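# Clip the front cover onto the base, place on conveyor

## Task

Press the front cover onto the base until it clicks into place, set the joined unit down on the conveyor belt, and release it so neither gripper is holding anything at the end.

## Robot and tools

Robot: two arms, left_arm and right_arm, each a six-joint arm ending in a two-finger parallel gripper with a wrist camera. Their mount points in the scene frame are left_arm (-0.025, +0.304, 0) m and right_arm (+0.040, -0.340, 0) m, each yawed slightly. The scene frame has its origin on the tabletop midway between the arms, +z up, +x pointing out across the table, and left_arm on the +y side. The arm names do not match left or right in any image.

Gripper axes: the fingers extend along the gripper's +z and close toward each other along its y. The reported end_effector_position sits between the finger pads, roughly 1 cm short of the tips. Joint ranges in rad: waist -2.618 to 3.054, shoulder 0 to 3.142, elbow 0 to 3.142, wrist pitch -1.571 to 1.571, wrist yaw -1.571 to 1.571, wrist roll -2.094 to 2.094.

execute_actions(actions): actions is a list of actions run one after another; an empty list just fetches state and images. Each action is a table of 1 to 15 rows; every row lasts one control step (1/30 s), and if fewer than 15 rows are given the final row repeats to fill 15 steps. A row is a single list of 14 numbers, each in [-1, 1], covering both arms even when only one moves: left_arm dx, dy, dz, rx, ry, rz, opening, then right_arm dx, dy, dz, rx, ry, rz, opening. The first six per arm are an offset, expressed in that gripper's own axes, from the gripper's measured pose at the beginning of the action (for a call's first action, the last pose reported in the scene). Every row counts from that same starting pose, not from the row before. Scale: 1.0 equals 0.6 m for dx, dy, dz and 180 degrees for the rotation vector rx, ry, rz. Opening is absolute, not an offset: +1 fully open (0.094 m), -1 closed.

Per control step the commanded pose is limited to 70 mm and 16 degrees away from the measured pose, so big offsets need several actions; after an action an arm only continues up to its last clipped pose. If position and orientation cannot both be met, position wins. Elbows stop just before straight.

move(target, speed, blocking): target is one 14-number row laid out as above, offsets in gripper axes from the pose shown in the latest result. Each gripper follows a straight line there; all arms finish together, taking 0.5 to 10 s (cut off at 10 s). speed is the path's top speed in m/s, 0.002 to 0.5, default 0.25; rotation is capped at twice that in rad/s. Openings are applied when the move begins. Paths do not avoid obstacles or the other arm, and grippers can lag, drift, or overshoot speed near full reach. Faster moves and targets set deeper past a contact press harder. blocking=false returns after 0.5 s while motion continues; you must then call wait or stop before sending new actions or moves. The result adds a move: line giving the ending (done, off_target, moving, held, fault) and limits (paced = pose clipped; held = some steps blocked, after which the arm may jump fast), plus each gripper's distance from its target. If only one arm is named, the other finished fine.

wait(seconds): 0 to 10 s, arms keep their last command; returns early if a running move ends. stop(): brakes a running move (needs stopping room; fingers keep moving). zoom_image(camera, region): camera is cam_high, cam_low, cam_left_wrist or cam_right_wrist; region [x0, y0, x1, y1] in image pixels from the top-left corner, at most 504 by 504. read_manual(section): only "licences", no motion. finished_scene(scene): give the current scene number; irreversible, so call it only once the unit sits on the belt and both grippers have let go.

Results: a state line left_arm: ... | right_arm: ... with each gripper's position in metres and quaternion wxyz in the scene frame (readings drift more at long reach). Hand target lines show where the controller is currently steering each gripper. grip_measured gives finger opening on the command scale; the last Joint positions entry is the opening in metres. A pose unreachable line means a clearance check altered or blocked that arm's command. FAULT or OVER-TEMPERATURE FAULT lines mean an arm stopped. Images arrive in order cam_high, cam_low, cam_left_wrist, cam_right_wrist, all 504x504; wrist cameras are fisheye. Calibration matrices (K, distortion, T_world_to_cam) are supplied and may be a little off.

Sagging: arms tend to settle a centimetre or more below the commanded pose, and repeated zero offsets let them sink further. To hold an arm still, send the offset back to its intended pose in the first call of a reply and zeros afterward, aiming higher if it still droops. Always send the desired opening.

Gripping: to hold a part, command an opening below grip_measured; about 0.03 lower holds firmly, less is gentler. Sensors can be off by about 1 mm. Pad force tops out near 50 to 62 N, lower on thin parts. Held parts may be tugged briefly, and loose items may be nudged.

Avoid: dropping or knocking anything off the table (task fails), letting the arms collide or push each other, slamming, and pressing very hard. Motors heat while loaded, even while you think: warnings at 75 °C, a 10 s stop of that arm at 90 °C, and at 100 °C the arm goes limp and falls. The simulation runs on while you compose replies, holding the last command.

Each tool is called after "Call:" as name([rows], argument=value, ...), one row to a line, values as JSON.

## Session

Call:
execute_actions(actions=[])

Scene clock: 0.00 s.
left_arm: end_effector_position=(+0.4641, +0.4697, +0.2389) grip_measured=+1.000 end_effector_quat_wxyz=(+0.300, +0.520, +0.501, +0.623) | right_arm: end_effector_position=(+0.1851, -0.3902, +0.1473) grip_measured=+1.000 end_effector_quat_wxyz=(-0.040, +0.348, +0.936, -0.026)
Joint positions: left_arm=[0.414 1.696 0.91  0.743 0.011 1.927 0.094] | right_arm=[-0.127  1.198  1.078 -1.534  0.046  0.429  0.094]
Joint velocities: left_arm=[-0.002 -0.017  0.022  0.022  0.007  0.007  0.   ] | right_arm=[ 0.007 -0.017 -0.017 -0.007  0.007 -0.095  0.   ]
Motor temperatures (°C, as the motors report them): left_arm=[23 25 26 24 25 22] | right_arm=[25 25 24 28 24 24]
Hand target (left_arm): +0.464, +0.470, +0.244; +0.304, +0.516, +0.501, +0.624
Hand target (right_arm): +0.187, -0.391, +0.150; -0.032, +0.349, +0.936, -0.027
camera_calibration (this result's frames):
cam_left_wrist: T_world_to_cam=[[-0.130678, 0.393916, -0.909809, 0.0980689], [-0.666175, 0.644752, 0.37484, -0.0476119], [0.734257, 0.655076, 0.178162, -0.575441], [0, 0, 0, 1]] pos_world=[0.403619, 0.369024, 0.209592]
cam_right_wrist: T_world_to_cam=[[-0.554655, -0.831927, 0.0159662, -0.216262], [-0.682925, 0.466108, 0.562456, 0.258205], [-0.475365, 0.301066, -0.826673, 0.42625], [0, 0, 0, 1]] pos_world=[0.259008, -0.428595, 0.210593]

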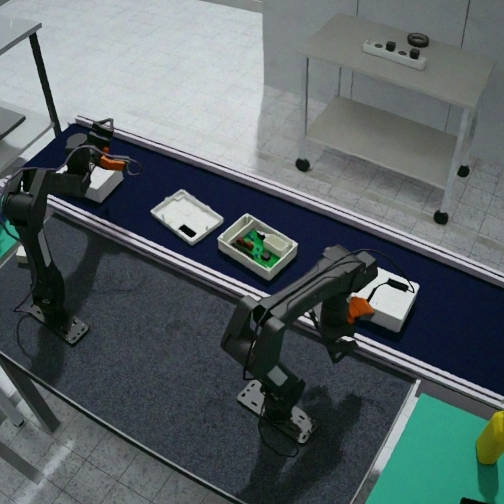

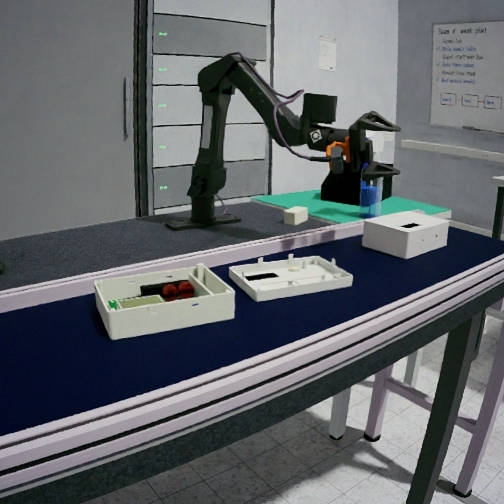

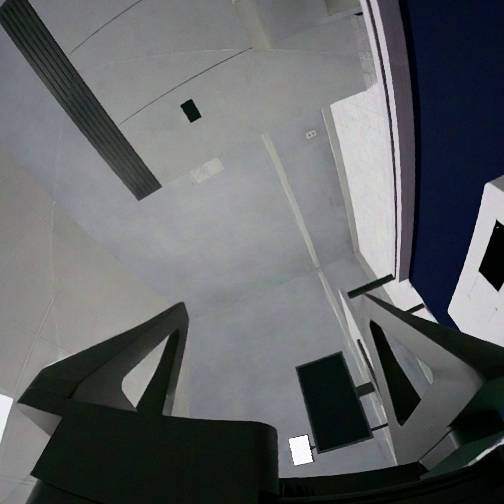

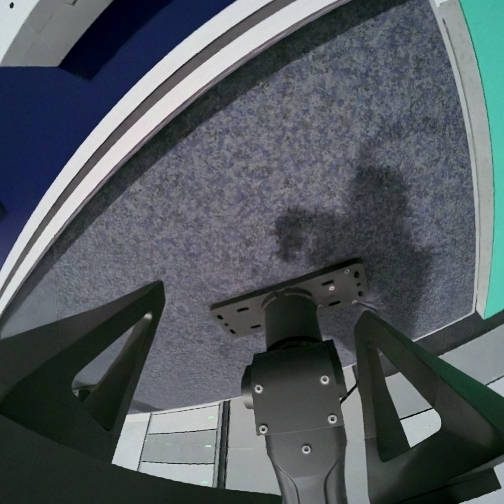

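Call:
zoom_image(camera="cam_high", region=[140, 170, 310, 290])

Call:
zoom_image(camera="cam_low", region=[80, 240, 370, 350])

Region (140, 170, 310, 290) of cam_high's 504x504 image, scaled by 2.965, with more detail than that image has; it fills the top 356 rows of this view, and the rest is white.

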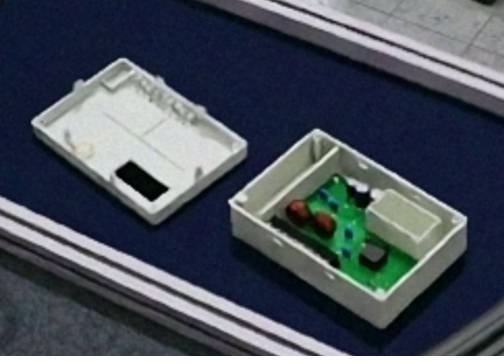

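Region (80, 240, 370, 350) of cam_low's 504x504 image, scaled by 1.738, with more detail than that image has; it fills the top 191 rows of this view, and the rest is white.

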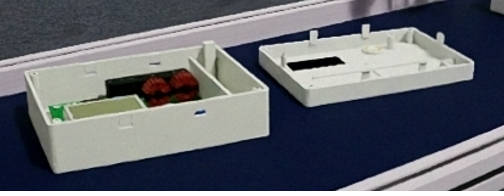

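Call:
move(target=[-0.575,-0.011,-0.271,0.49,0.18,-0.354,1, 0,0,-0.05,0,0,-0.64,1], speed=0.3)

Scene clock: 6.73 s.
left_arm: end_effector_position=(+0.4098, +0.1153, +0.1115) grip_measured=+1.000 end_effector_quat_wxyz=(+0.025, +0.088, +0.996, -0.009) | right_arm: end_effector_position=(+0.1864, -0.3906, +0.1658) grip_measured=+1.000 end_effector_quat_wxyz=(-0.023, -0.598, +0.801, -0.008)
Joint positions: left_arm=[-0.325  2.418  2.444 -1.543  0.001 -0.234  0.094] | right_arm=[-0.127  1.151  1.127 -1.562  0.046 -1.568  0.094]
Joint velocities: left_arm=[-0.012 -0.007  0.002  0.007  0.037 -0.007  0.   ] | right_arm=[ 0.002 -0.002  0.007  0.037 -0.037 -0.007  0.   ]
Motor temperatures (°C, as the motors report them): left_arm=[23 26 26 25 25 22] | right_arm=[25 26 25 28 24 24]
Hand target (left_arm): +0.408, +0.110, +0.115; +0.025, +0.088, +0.996, -0.015
Hand target (right_arm): +0.188, -0.390, +0.176; -0.011, -0.604, +0.796, -0.023
Off the commanded pose (left_arm): 0.010 m, 3 deg.
Off the commanded pose (right_arm): 0.012 m, 4 deg.
joint sent to its limit (left arm) — the command would take joint 4 (wrist pitch) past its lower limit, so that joint was sent only as far as its limit.
joint sent to its limit (right arm) — the command would take joint 4 (wrist pitch) past its lower limit, so that joint was sent only as far as its limit.
move: off_target (left_arm, right_arm)
camera_calibration (this result's frames):
cam_left_wrist: T_world_to_cam=[[-0.245087, -0.96908, -0.0285808, 0.220395], [-0.891084, 0.21355, 0.400457, 0.331454], [-0.381972, 0.123615, -0.91587, 0.359943], [0, 0, 0, 1]] pos_world=[0.486857, 0.0983042, 0.203227]
cam_right_wrist: T_world_to_cam=[[0.98379, -0.163762, -0.0730654, -0.227199], [-0.0985496, -0.834149, 0.542664, -0.364644], [-0.149815, -0.526667, -0.836766, 0.0599247], [0, 0, 0, 1]] pos_world=[0.196558, -0.309813, 0.231422]

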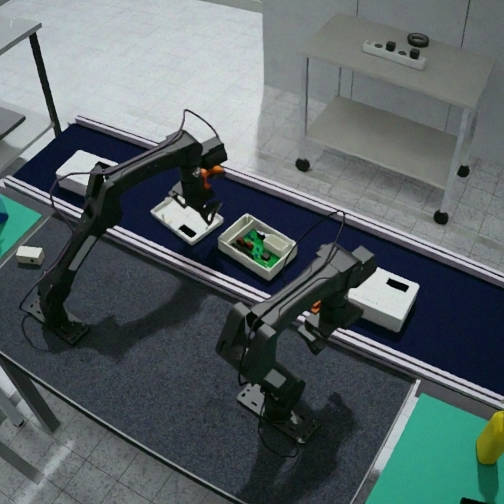

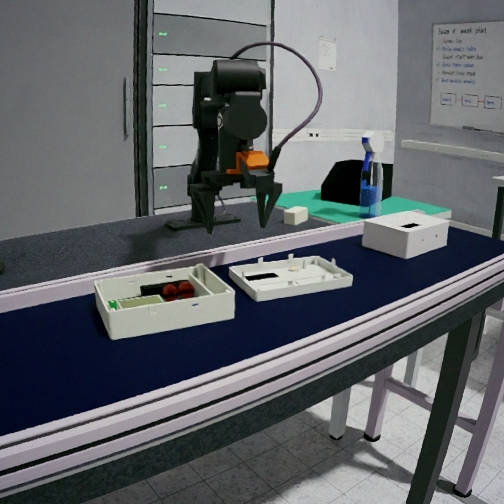

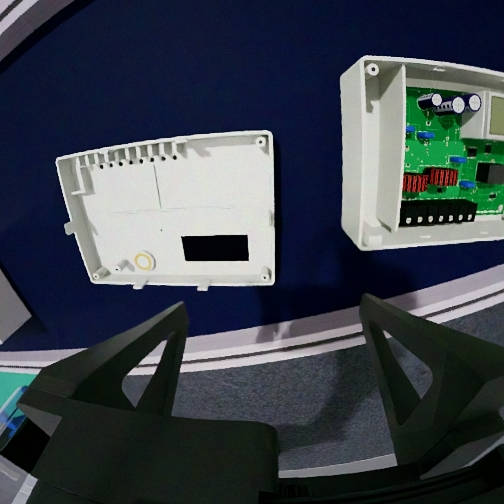

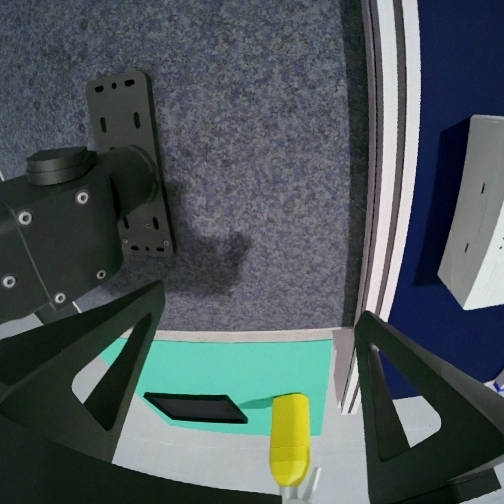

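Call:
move(target=[0,0,0.1,0,0,0,-0.55, 0,0,0,0,0,0,1], speed=0.15)

Call:
zoom_image(camera="cam_low", region=[160, 200, 370, 320])

Scene clock: 8.33 s.
left_arm: end_effector_position=(+0.4080, +0.1158, +0.0427) grip_measured=-0.547 end_effector_quat_wxyz=(+0.008, +0.088, +0.996, -0.004) | right_arm: end_effector_position=(+0.1864, -0.3906, +0.1658) grip_measured=+1.000 end_effector_quat_wxyz=(-0.023, -0.599, +0.800, -0.008)
Joint positions: left_arm=[-0.325  2.408  2.15  -1.295  0.002 -0.235  0.021] | right_arm=[-0.127  1.151  1.127 -1.562  0.046 -1.57   0.094]
Joint velocities: left_arm=[-0.007 -0.007 -0.002 -0.022  0.007  0.007 -0.   ] | right_arm=[-0.017 -0.007 -0.012 -0.007  0.022  0.007  0.   ]
Motor temperatures (°C, as the motors report them): left_arm=[23 27 26 25 25 22] | right_arm=[25 26 25 28 24 24]
Hand target (left_arm): +0.412, +0.115, +0.052; +0.025, +0.088, +0.996, -0.008
Hand target (right_arm): +0.186, -0.391, +0.166; -0.023, -0.598, +0.801, -0.008
Off the commanded pose (left_arm): 0.010 m, 2 deg.
Off the commanded pose (right_arm): 0.000 m, 0 deg.
move: done
camera_calibration (this result's frames):
cam_left_wrist: T_world_to_cam=[[-0.244667, -0.969055, -0.0327169, 0.218452], [-0.877732, 0.20702, 0.432121, 0.351311], [-0.411976, 0.134442, -0.901222, 0.306562], [0, 0, 0, 1]] pos_world=[0.488101, 0.0977482, 0.131619]
cam_right_wrist: T_world_to_cam=[[0.984216, -0.161132, -0.0731825, -0.226232], [-0.0962663, -0.834448, 0.542614, -0.365178], [-0.1485, -0.527004, -0.836788, 0.0595513], [0, 0, 0, 1]] pos_world=[0.19635, -0.309791, 0.231426]

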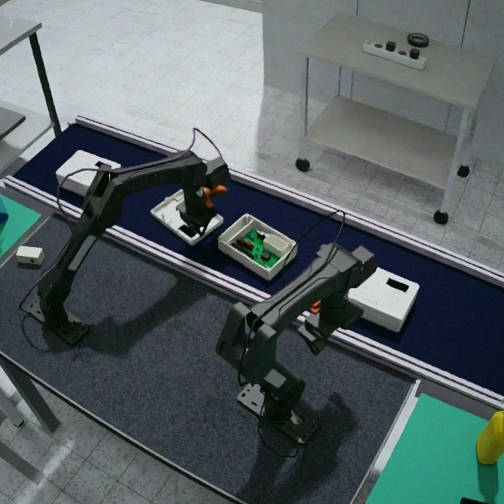

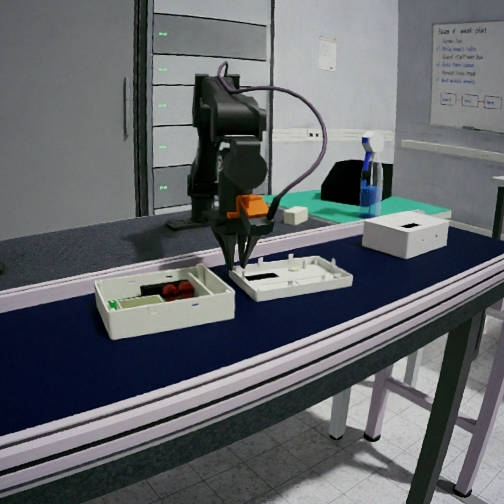

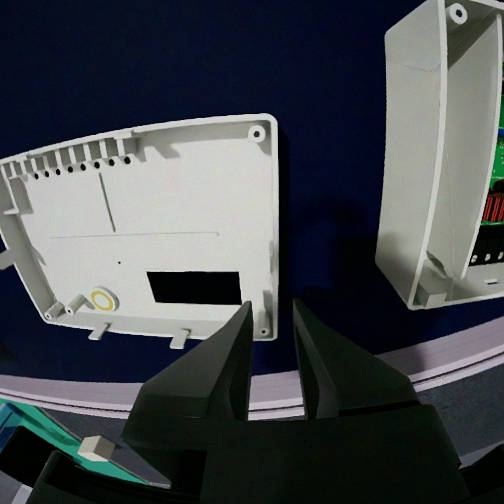

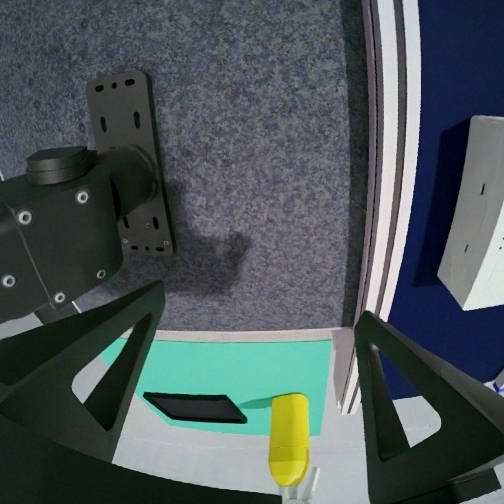

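Region (160, 200, 370, 320) of cam_low's 504x504 image, scaled by 2.400, with more detail than that image has; it fills the top 288 rows of this view, and the rest is white.

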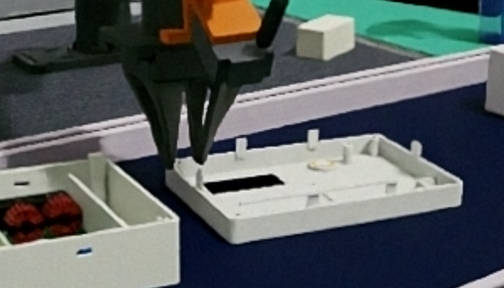

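Call:
zoom_image(camera="cam_left_wrist", region=[180, 100, 340, 350])

Region (180, 100, 340, 350) of cam_left_wrist's 504x504 image, scaled by 2.016, with more detail than that image has; it fills the left 323 columns of this view, and the rest is white.

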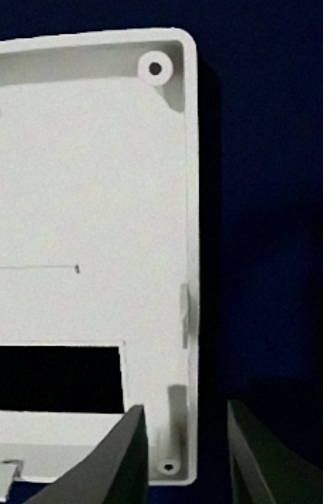

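Call:
move(target=[-0.03,0,-0.005,0,0,0,-0.55, 0,0,0,0,0,0,1], speed=0.05)

Call:
move(target=[-0.005,0,0.03,0,0,0,-0.55, 0,0,0,0,0,0,1], speed=0.04)

Call:
zoom_image(camera="cam_low", region=[160, 200, 370, 320])

Scene clock: 9.43 s.
left_arm: end_effector_position=(+0.4253, +0.1082, +0.0439) grip_measured=-0.547 end_effector_quat_wxyz=(+0.014, +0.088, +0.996, -0.006) | right_arm: end_effector_position=(+0.1864, -0.3906, +0.1658) grip_measured=+1.000 end_effector_quat_wxyz=(-0.023, -0.599, +0.800, -0.008)
Joint positions: left_arm=[-0.325  2.506  2.332 -1.367  0.002 -0.234  0.021] | right_arm=[-0.127  1.151  1.127 -1.562  0.046 -1.57   0.094]
Joint velocities: left_arm=[ 0.002  0.012  0.027 -0.066 -0.007 -0.007 -0.   ] | right_arm=[ 0.012  0.002 -0.017 -0.051 -0.066 -0.007  0.   ]
Motor temperatures (°C, as the motors report them): left_arm=[23 27 26 25 25 22] | right_arm=[25 26 25 28 24 24]
Hand target (left_arm): +0.426, +0.113, +0.046; +0.009, +0.088, +0.996, -0.004
Hand target (right_arm): +0.186, -0.391, +0.166; -0.023, -0.599, +0.800, -0.008
Off the commanded pose (left_arm): 0.005 m, 1 deg.
Off the commanded pose (right_arm): 0.000 m, 0 deg.
move: done
camera_calibration (this result's frames):
cam_left_wrist: T_world_to_cam=[[-0.24505, -0.969022, -0.0307545, 0.215498], [-0.882353, 0.209764, 0.421251, 0.369699], [-0.40175, 0.130364, -0.906423, 0.312102], [0, 0, 0, 1]] pos_world=[0.5044, 0.0905862, 0.133788]
cam_right_wrist: T_world_to_cam=[[0.984216, -0.161132, -0.0731825, -0.226232], [-0.0962663, -0.834448, 0.542614, -0.365178], [-0.1485, -0.527004, -0.836788, 0.0595513], [0, 0, 0, 1]] pos_world=[0.19635, -0.309791, 0.231426]

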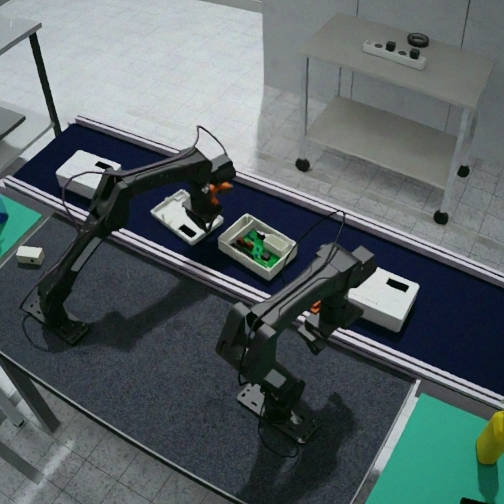

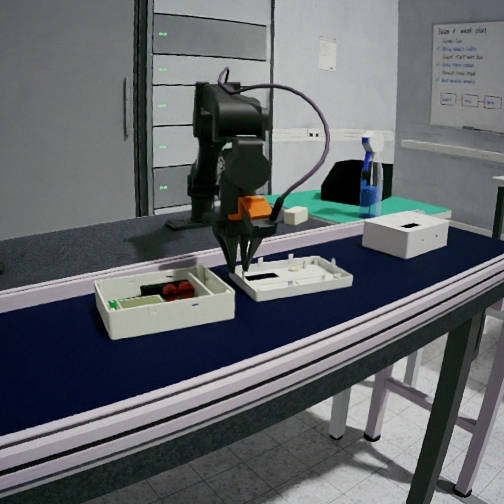

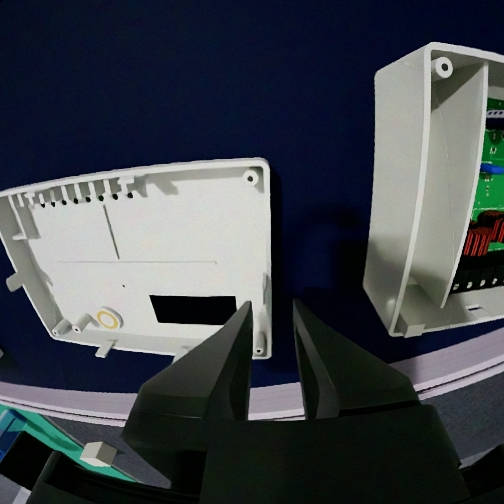

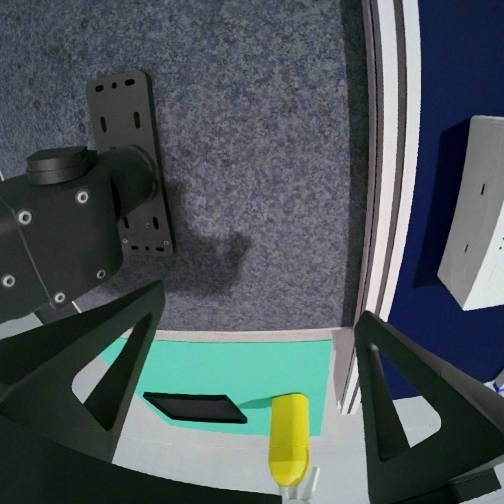

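Scene clock: 10.33 s.
left_arm: end_effector_position=(+0.4265, +0.1077, +0.0315) grip_measured=-0.547 end_effector_quat_wxyz=(+0.012, +0.088, +0.996, -0.005) | right_arm: end_effector_position=(+0.1864, -0.3906, +0.1658) grip_measured=+1.000 end_effector_quat_wxyz=(-0.023, -0.599, +0.800, -0.008)
Joint positions: left_arm=[-0.325  2.516  2.302 -1.33   0.002 -0.234  0.021] | right_arm=[-0.127  1.151  1.127 -1.562  0.046 -1.57   0.094]
Joint velocities: left_arm=[ 0.002 -0.007 -0.002  0.022 -0.007 -0.007  0.   ] | right_arm=[-0.012 -0.002 -0.027  0.051  0.022 -0.051  0.   ]
Motor temperatures (°C, as the motors report them): left_arm=[23 27 26 25 25 22] | right_arm=[25 26 25 28 24 24]
Hand target (left_arm): +0.429, +0.108, +0.026; +0.014, +0.088, +0.996, -0.006
Hand target (right_arm): +0.186, -0.391, +0.166; -0.023, -0.599, +0.800, -0.008
Off the commanded pose (left_arm): 0.006 m, 0 deg.
Off the commanded pose (right_arm): 0.000 m, 0 deg.
move: done
camera_calibration (this result's frames):
cam_left_wrist: T_world_to_cam=[[-0.245137, -0.968985, -0.0312488, 0.214951], [-0.881171, 0.209249, 0.423973, 0.375566], [-0.404285, 0.131467, -0.905135, 0.302333], [0, 0, 0, 1]] pos_world=[0.505859, 0.0899509, 0.12114]
cam_right_wrist: T_world_to_cam=[[0.984216, -0.161132, -0.0731825, -0.226232], [-0.0962663, -0.834448, 0.542614, -0.365178], [-0.1485, -0.527004, -0.836788, 0.0595513], [0, 0, 0, 1]] pos_world=[0.19635, -0.309791, 0.231426]

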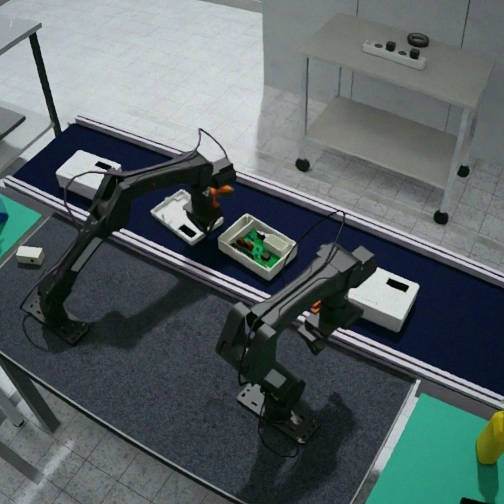

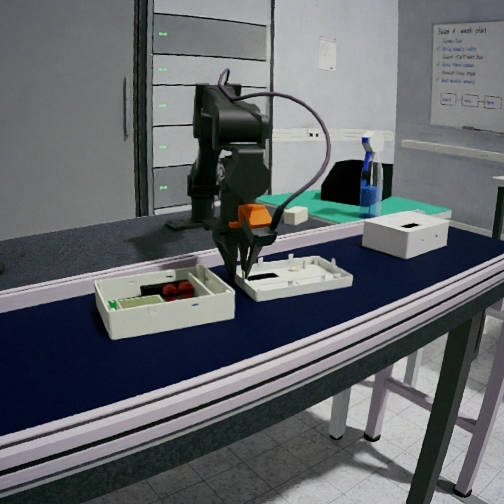

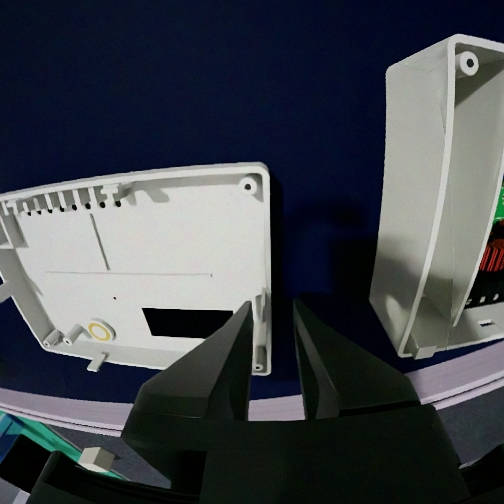

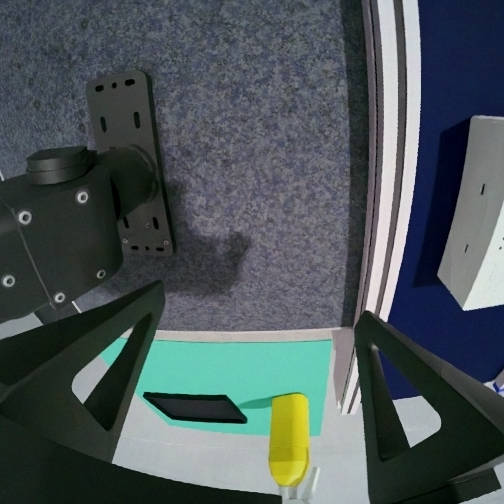

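Region (160, 200, 370, 320) of cam_low's 504x504 image, scaled by 2.400, with more detail than that image has; it fills the top 288 rows of this view, and the rest is white.

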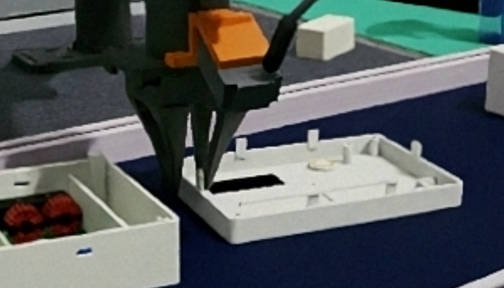

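Call:
move(target=[-0.022,0.012,0.012,0,0,0,-0.55, 0,0,0,0,0,0,1], speed=0.04)

Call:
zoom_image(camera="cam_low", region=[160, 200, 370, 320])

Scene clock: 11.37 s.
left_arm: end_effector_position=(+0.4388, +0.1091, +0.0223) grip_measured=-0.547 end_effector_quat_wxyz=(+0.014, +0.088, +0.996, -0.006) | right_arm: end_effector_position=(+0.1864, -0.3906, +0.1658) grip_measured=+1.000 end_effector_quat_wxyz=(-0.023, -0.599, +0.800, -0.008)
Joint positions: left_arm=[-0.313  2.587  2.398 -1.353  0.002 -0.222  0.021] | right_arm=[-0.127  1.151  1.127 -1.562  0.046 -1.57   0.094]
Joint velocities: left_arm=[-0.017  0.012  0.017  0.037 -0.022 -0.037  0.   ] | right_arm=[ 0.017  0.012 -0.002 -0.007  0.051  0.007  0.   ]
Motor temperatures (°C, as the motors report them): left_arm=[23 28 26 25 25 22] | right_arm=[25 26 25 28 24 24]
Hand target (left_arm): +0.441, +0.113, +0.025; +0.013, +0.088, +0.996, -0.006
Hand target (right_arm): +0.186, -0.391, +0.166; -0.023, -0.599, +0.800, -0.008
Off the commanded pose (left_arm): 0.005 m, 0 deg.
Off the commanded pose (right_arm): 0.000 m, 0 deg.
move: done
camera_calibration (this result's frames):
cam_left_wrist: T_world_to_cam=[[-0.245062, -0.969005, -0.0312266, 0.21896], [-0.88213, 0.209497, 0.421851, 0.390429], [-0.402234, 0.130925, -0.906127, 0.297968], [0, 0, 0, 1]] pos_world=[0.51792, 0.0913686, 0.112131]
cam_right_wrist: T_world_to_cam=[[0.984216, -0.161132, -0.0731825, -0.226232], [-0.0962663, -0.834448, 0.542614, -0.365178], [-0.1485, -0.527004, -0.836788, 0.0595513], [0, 0, 0, 1]] pos_world=[0.19635, -0.309791, 0.231426]

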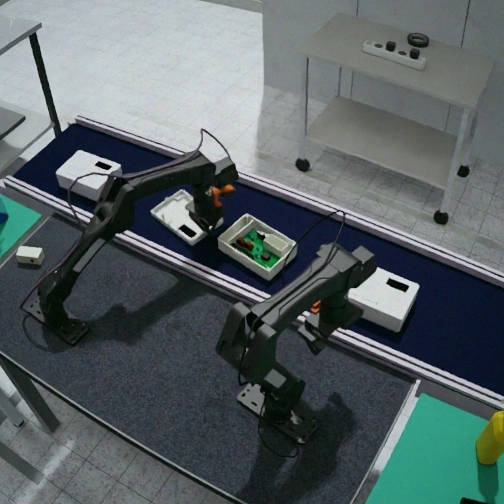

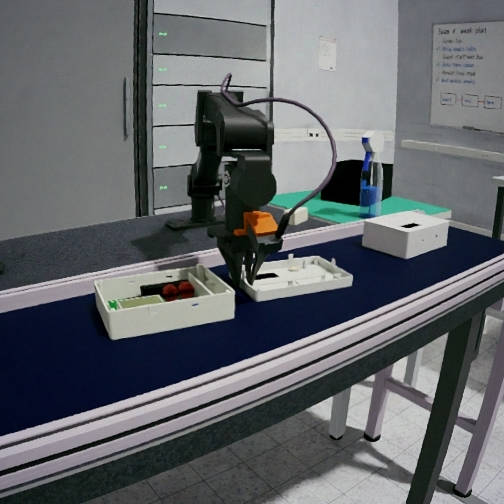

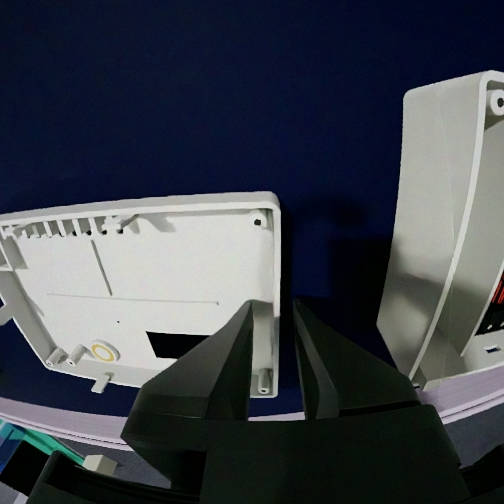

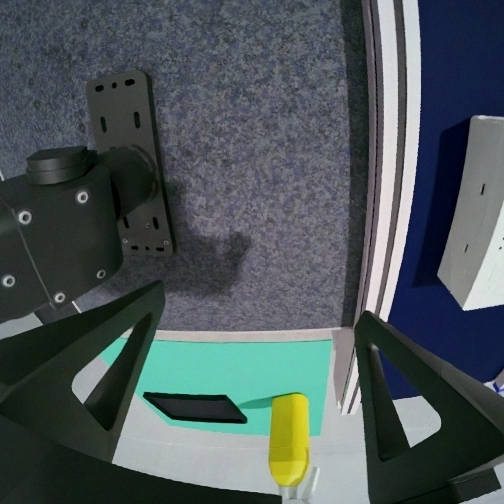

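Region (160, 200, 370, 320) of cam_low's 504x504 image, scaled by 2.400, with more detail than that image has; it fills the top 288 rows of this view, and the rest is white.

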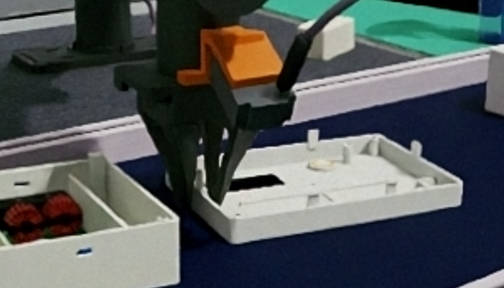

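Call:
execute_actions([
  [[0,0,0,0,0,0,-1, 0,0,0,0,0,0,1]],
])

Call:
move(target=[0.02,0,-0.12,0,0,0,-1, -0.3,0.03,0,0.2,-0.13,-0.12,1], speed=0.15)

Scene clock: 12.60 s.
left_arm: end_effector_position=(+0.4381, +0.1082, +0.0224) grip_measured=-0.943 end_effector_quat_wxyz=(+0.012, +0.088, +0.996, -0.008) | right_arm: end_effector_position=(+0.1864, -0.3906, +0.1658) grip_measured=+1.000 end_effector_quat_wxyz=(-0.023, -0.599, +0.800, -0.008)
Joint positions: left_arm=[-0.313  2.587  2.398 -1.354  0.008 -0.222  0.003] | right_arm=[-0.127  1.151  1.127 -1.562  0.046 -1.57   0.094]
Joint velocities: left_arm=[-0.012 -0.017 -0.002 -0.037  0.066  0.051 -0.   ] | right_arm=[-0.002 -0.012 -0.012 -0.066  0.051  0.007  0.   ]
Motor temperatures (°C, as the motors report them): left_arm=[23 28 26 25 25 22] | right_arm=[25 26 25 28 24 24]
Hand target (left_arm): +0.439, +0.109, +0.022; +0.013, +0.088, +0.996, -0.006
Hand target (right_arm): +0.186, -0.391, +0.166; -0.023, -0.599, +0.800, -0.008
Off the commanded pose (left_arm): 0.001 m, 0 deg.
Off the commanded pose (right_arm): 0.000 m, 0 deg.
camera_calibration (this result's frames):
cam_left_wrist: T_world_to_cam=[[-0.245328, -0.969108, -0.0253683, 0.217929], [-0.880646, 0.211841, 0.423775, 0.389021], [-0.40531, 0.126305, -0.905412, 0.299724], [0, 0, 0, 1]] pos_world=[0.517536, 0.0909293, 0.112045]
cam_right_wrist: T_world_to_cam=[[0.984216, -0.161132, -0.0731825, -0.226232], [-0.0962663, -0.834448, 0.542614, -0.365178], [-0.1485, -0.527004, -0.836788, 0.0595513], [0, 0, 0, 1]] pos_world=[0.19635, -0.309791, 0.231426]

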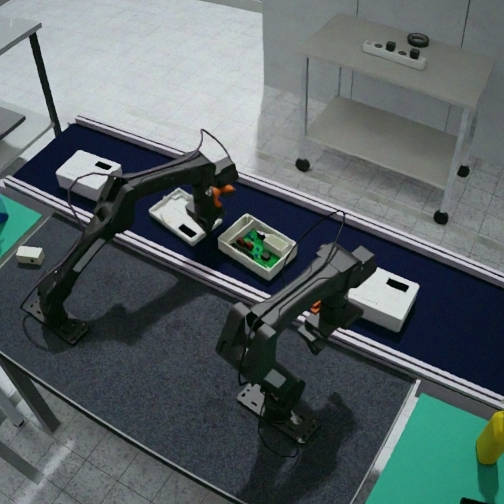

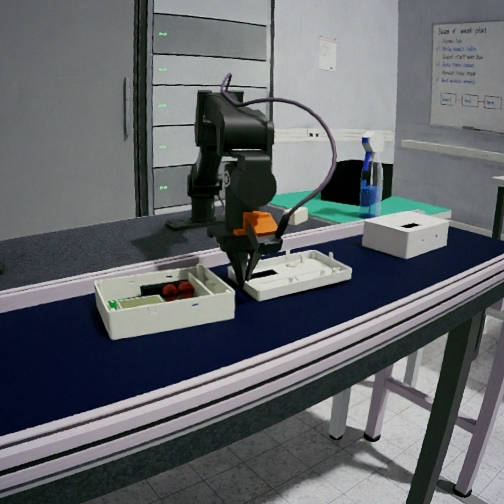

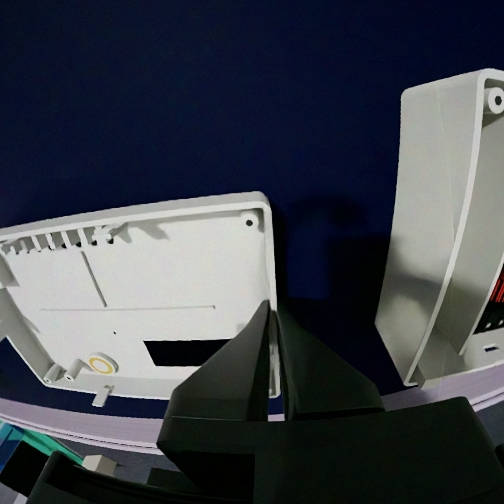

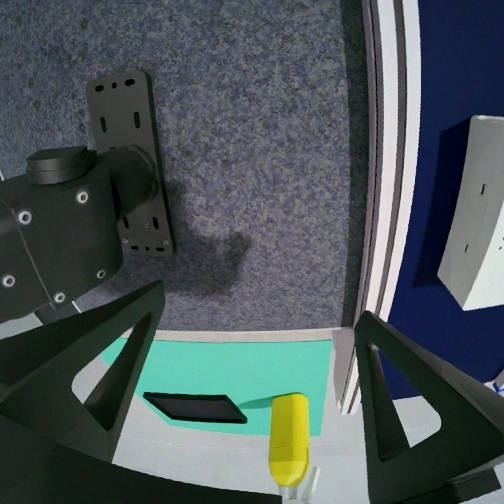

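Scene clock: 16.00 s.
left_arm: end_effector_position=(+0.4286, +0.1121, +0.0824) grip_measured=-0.943 end_effector_quat_wxyz=(+0.019, +0.088, +0.996, -0.011) | right_arm: end_effector_position=(+0.2238, -0.2130, +0.1610) grip_measured=+1.000 end_effector_quat_wxyz=(-0.314, +0.702, -0.626, +0.129)
Joint positions: left_arm=[-0.313  2.544  2.559 -1.542  0.009 -0.222  0.003] | right_arm=[ 0.909  0.731  0.725 -0.894  0.188 -1.002  0.094]
Joint velocities: left_arm=[-0.012 -0.007  0.017 -0.022 -0.022 -0.051 -0.   ] | right_arm=[-0.022  0.012 -0.002 -0.022  0.007  0.007  0.   ]
Motor temperatures (°C, as the motors report them): left_arm=[23 29 27 25 25 22] | right_arm=[25 26 25 28 24 24]
Hand target (left_arm): +0.425, +0.111, +0.094; +0.024, +0.088, +0.996, -0.012
Hand target (right_arm): +0.223, -0.212, +0.162; -0.325, +0.697, -0.626, +0.130
Off the commanded pose (left_arm): 0.012 m, 1 deg.
Off the commanded pose (right_arm): 0.005 m, 1 deg.
joint sent to its limit (left arm) — the command would take joint 4 (wrist pitch) past its lower limit, so that joint was sent only as far as its limit.
move: off_target (left_arm)
camera_calibration (this result's frames):
cam_left_wrist: T_world_to_cam=[[-0.245015, -0.969252, -0.022761, 0.220587], [-0.886302, 0.214407, 0.410486, 0.357622], [-0.392984, 0.120748, -0.911583, 0.345649], [0, 0, 0, 1]] pos_world=[0.506843, 0.0953911, 0.17331]
cam_right_wrist: T_world_to_cam=[[0.798139, 0.154965, 0.582203, -0.231285], [-0.026379, -0.956439, 0.290738, -0.211855], [0.601896, -0.247407, -0.759283, 0.0337935], [0, 0, 0, 1]] pos_world=[0.158669, -0.158424, 0.221908]

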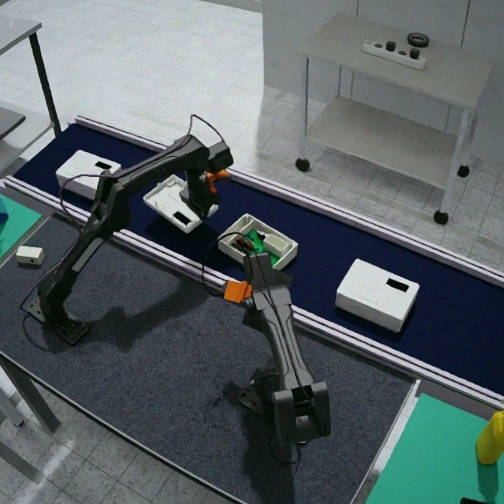

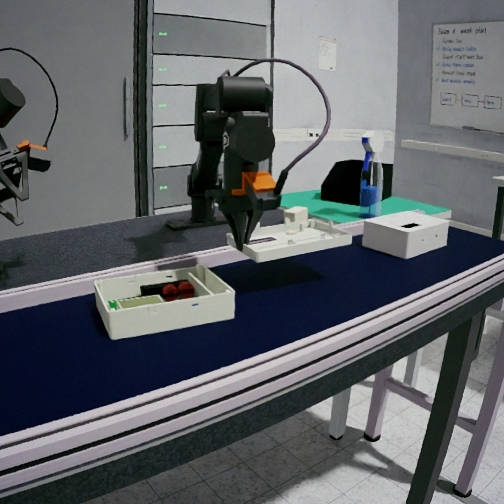

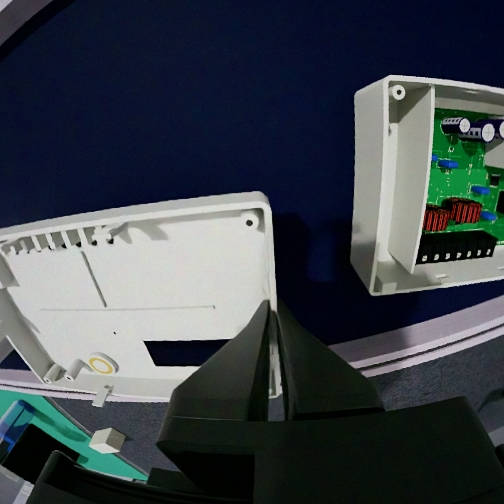

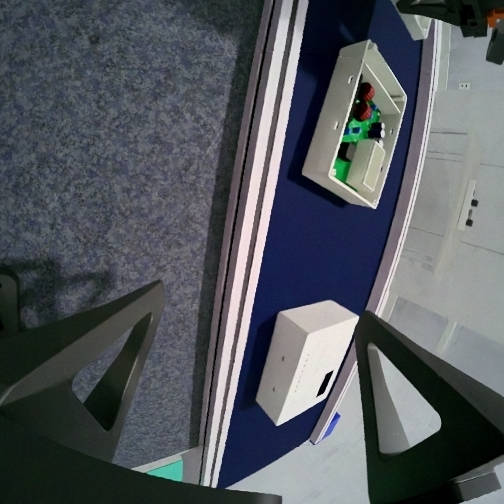

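Call:
move(target=[0.252,0,-0.115,0,0,0.667,-1, -0.277,-0.016,0.112,0.254,-0.166,-0.156,1], speed=0.4)

Scene clock: 19.87 s.
left_arm: end_effector_position=(+0.2793, +0.1422, +0.1419) grip_measured=-0.944 end_effector_quat_wxyz=(+0.007, +0.903, +0.429, +0.004) | right_arm: end_effector_position=(+0.2417, -0.0290, +0.1572) grip_measured=+1.000 end_effector_quat_wxyz=(+0.667, -0.653, +0.256, -0.251)
Joint positions: left_arm=[-0.404  1.838  1.665 -1.383  0.003  1.766  0.003] | right_arm=[ 1.293  1.576  0.195  1.398  0.297 -1.561  0.094]
Joint velocities: left_arm=[-0.002 -0.007 -0.007 -0.007  0.037 -0.051  0.   ] | right_arm=[-0.007 -0.007  0.017  0.037 -0.007 -0.081  0.   ]
Motor temperatures (°C, as the motors report them): left_arm=[23 30 27 25 25 22] | right_arm=[25 26 25 29 24 24]
Hand target (left_arm): +0.278, +0.139, +0.148; +0.018, +0.907, +0.421, +0.011
Hand target (right_arm): +0.241, -0.032, +0.150; +0.662, -0.659, +0.254, -0.249
Off the commanded pose (left_arm): 0.004 m, 2 deg.
Off the commanded pose (right_arm): 0.009 m, 2 deg.
move: done
camera_calibration (this result's frames):
cam_left_wrist: T_world_to_cam=[[-0.725856, 0.685754, -0.0536177, 0.117939], [0.596061, 0.665987, 0.448522, -0.289243], [0.343285, 0.293603, -0.892162, 0.104563], [0, 0, 0, 1]] pos_world=[0.222119, 0.0810544, 0.229342]
cam_right_wrist: T_world_to_cam=[[-0.0575171, 0.102278, 0.993092, -0.131189], [0.293963, -0.948904, 0.114752, -0.0838178], [0.954085, 0.298532, 0.0245124, -0.126769], [0, 0, 0, 1]] pos_world=[0.138042, -0.0282727, 0.143008]

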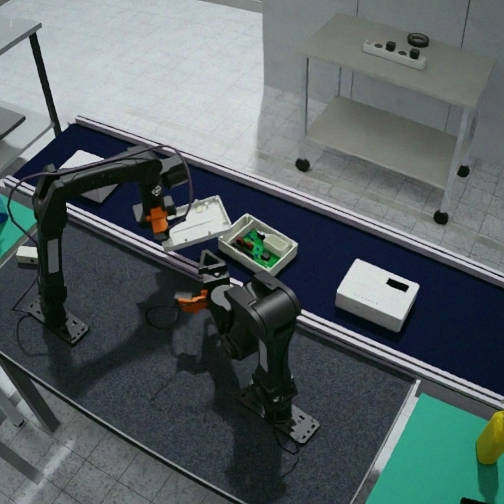

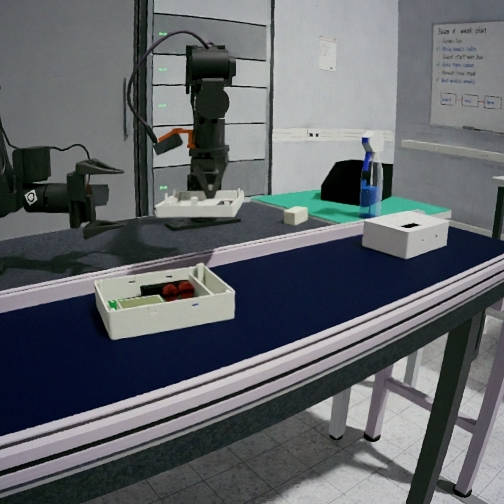

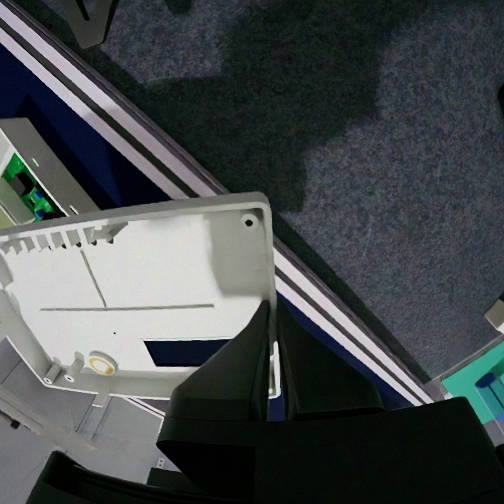

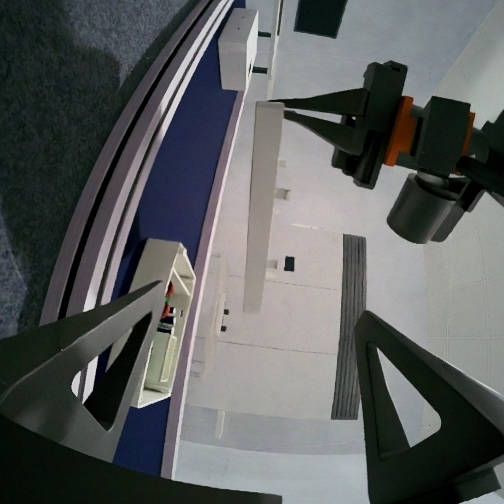

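Call:
move(target=[0,0,0,0,0,0,-1, 0,0,0.11,0,0,0,-0.2], speed=0.15)

Scene clock: 21.10 s.
left_arm: end_effector_position=(+0.2793, +0.1422, +0.1419) grip_measured=-0.944 end_effector_quat_wxyz=(+0.007, +0.903, +0.429, +0.004) | right_arm: end_effector_position=(+0.2797, +0.0158, +0.1568) grip_measured=-0.198 end_effector_quat_wxyz=(+0.666, -0.653, +0.257, -0.252)
Joint positions: left_arm=[-0.404  1.838  1.665 -1.383  0.003  1.767  0.003] | right_arm=[ 1.233  1.759  0.418  1.356  0.239 -1.561  0.038]
Joint velocities: left_arm=[-0.012  0.007 -0.002 -0.022  0.007 -0.022 -0.   ] | right_arm=[ 0.007  0.007  0.007 -0.095  0.037 -0.022  0.001]
Motor temperatures (°C, as the motors report them): left_arm=[23 30 27 25 25 22] | right_arm=[25 26 25 30 24 24]
Hand target (left_arm): +0.279, +0.142, +0.142; +0.007, +0.903, +0.429, +0.004
Hand target (right_arm): +0.285, +0.020, +0.158; +0.667, -0.653, +0.256, -0.251
Off the commanded pose (left_arm): 0.000 m, 0 deg.
Off the commanded pose (right_arm): 0.008 m, 0 deg.
move: done
camera_calibration (this result's frames):
cam_left_wrist: T_world_to_cam=[[-0.725594, 0.686031, -0.0536172, 0.117827], [0.596313, 0.665758, 0.448528, -0.289281], [0.3434, 0.293476, -0.892159, 0.104548], [0, 0, 0, 1]] pos_world=[0.222095, 0.0810758, 0.229342]
cam_right_wrist: T_world_to_cam=[[-0.0576202, 0.103811, 0.992927, -0.133145], [0.292111, -0.949299, 0.116201, -0.0521223], [0.954647, 0.29674, 0.0243745, -0.17657], [0, 0, 0, 1]] pos_world=[0.176116, 0.0167378, 0.142564]

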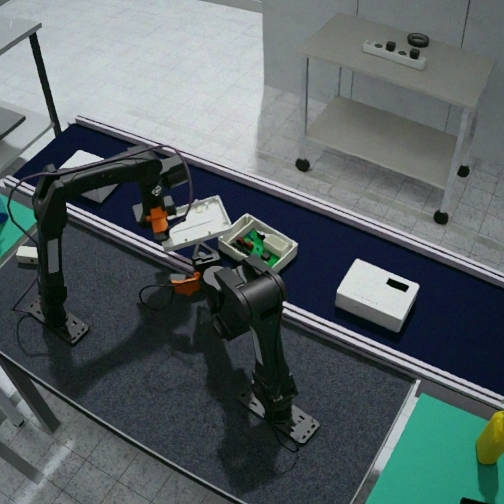

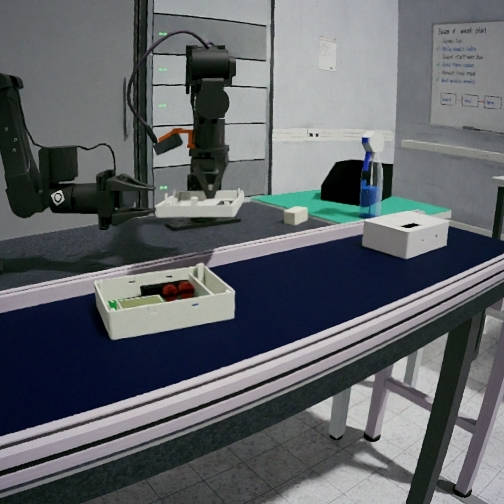

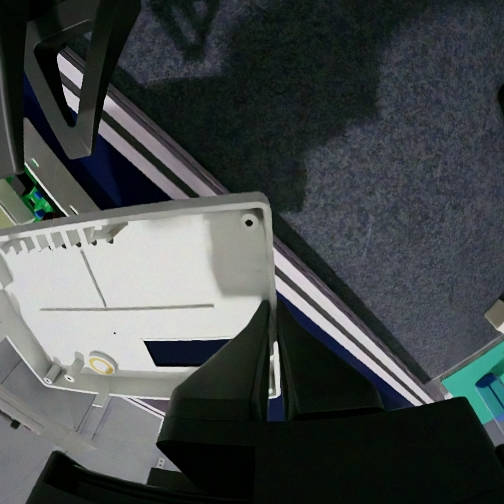

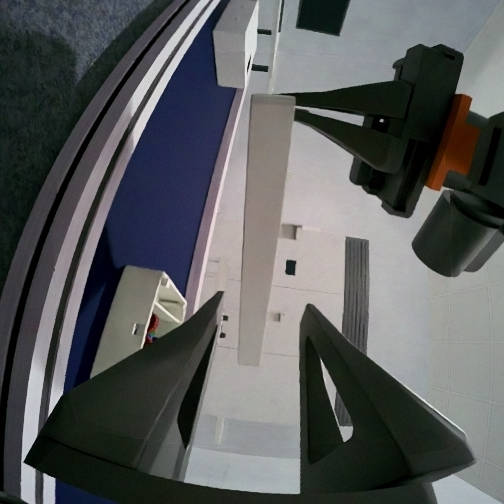

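Call:
move(target=[0,0,0,0,0,0,-1, 0,0.01,0.07,0,0,0,-0.2], speed=0.08)

Scene clock: 22.07 s.
left_arm: end_effector_position=(+0.2793, +0.1422, +0.1419) grip_measured=-0.944 end_effector_quat_wxyz=(+0.007, +0.903, +0.429, +0.004) | right_arm: end_effector_position=(+0.3013, +0.0432, +0.1497) grip_measured=-0.198 end_effector_quat_wxyz=(+0.665, -0.654, +0.257, -0.252)
Joint positions: left_arm=[-0.404  1.838  1.665 -1.383  0.003  1.767  0.003] | right_arm=[ 1.213  1.881  0.555  1.339  0.22  -1.561  0.038]
Joint velocities: left_arm=[-0.002 -0.017 -0.022  0.007  0.037  0.007  0.   ] | right_arm=[-0.002  0.002  0.007 -0.037 -0.037  0.022 -0.001]
Motor temperatures (°C, as the motors report them): left_arm=[23 30 27 25 25 22] | right_arm=[25 26 25 30 24 24]
Hand target (left_arm): +0.279, +0.142, +0.142; +0.007, +0.903, +0.429, +0.004
Hand target (right_arm): +0.307, +0.047, +0.151; +0.666, -0.653, +0.257, -0.252
Off the commanded pose (left_arm): 0.000 m, 0 deg.
Off the commanded pose (right_arm): 0.008 m, 0 deg.
move: done
camera_calibration (this result's frames):
cam_left_wrist: T_world_to_cam=[[-0.725594, 0.686031, -0.0536172, 0.117827], [0.596313, 0.665758, 0.448528, -0.289281], [0.3434, 0.293476, -0.892159, 0.104548], [0, 0, 0, 1]] pos_world=[0.222095, 0.0810758, 0.229342]
cam_right_wrist: T_world_to_cam=[[-0.0562518, 0.106649, 0.992704, -0.128177], [0.29117, -0.949306, 0.118486, -0.0316906], [0.955016, 0.295711, 0.0223472, -0.204848], [0, 0, 0, 1]] pos_world=[0.19765, 0.0441616, 0.135575]

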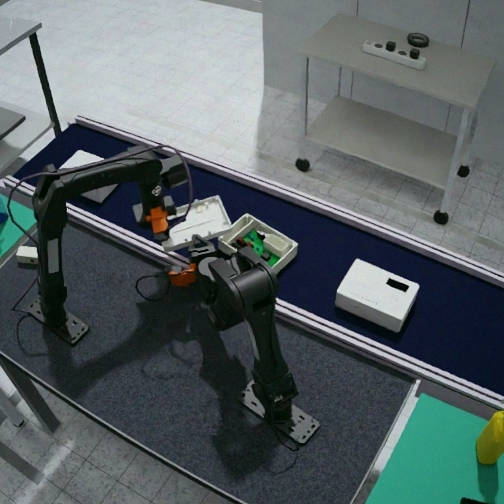

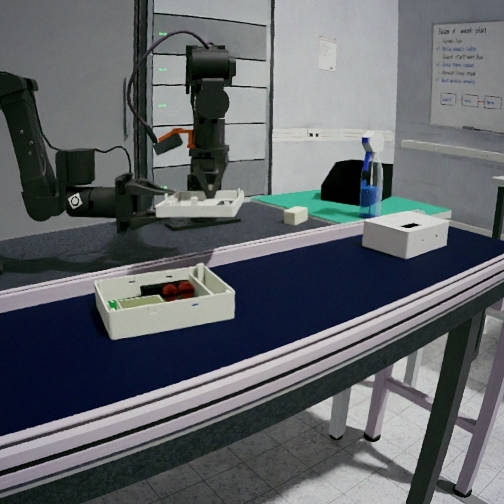

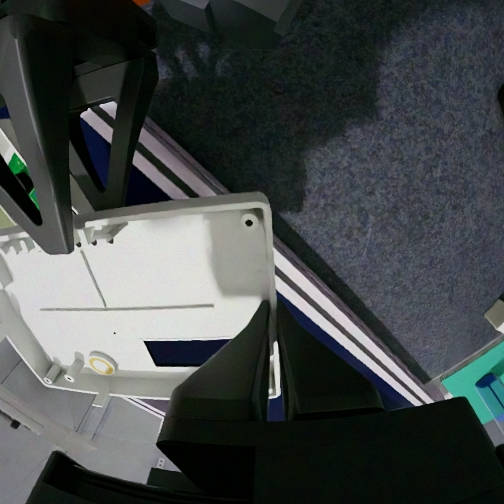

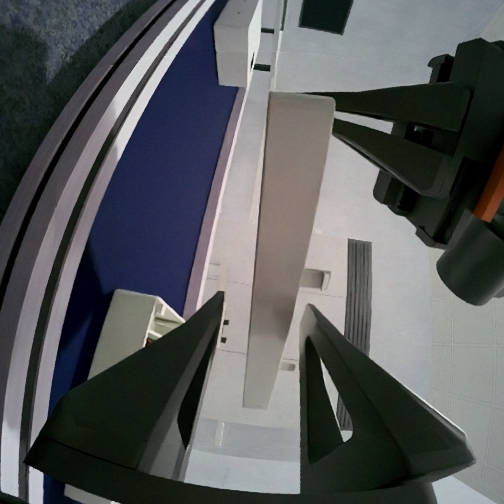

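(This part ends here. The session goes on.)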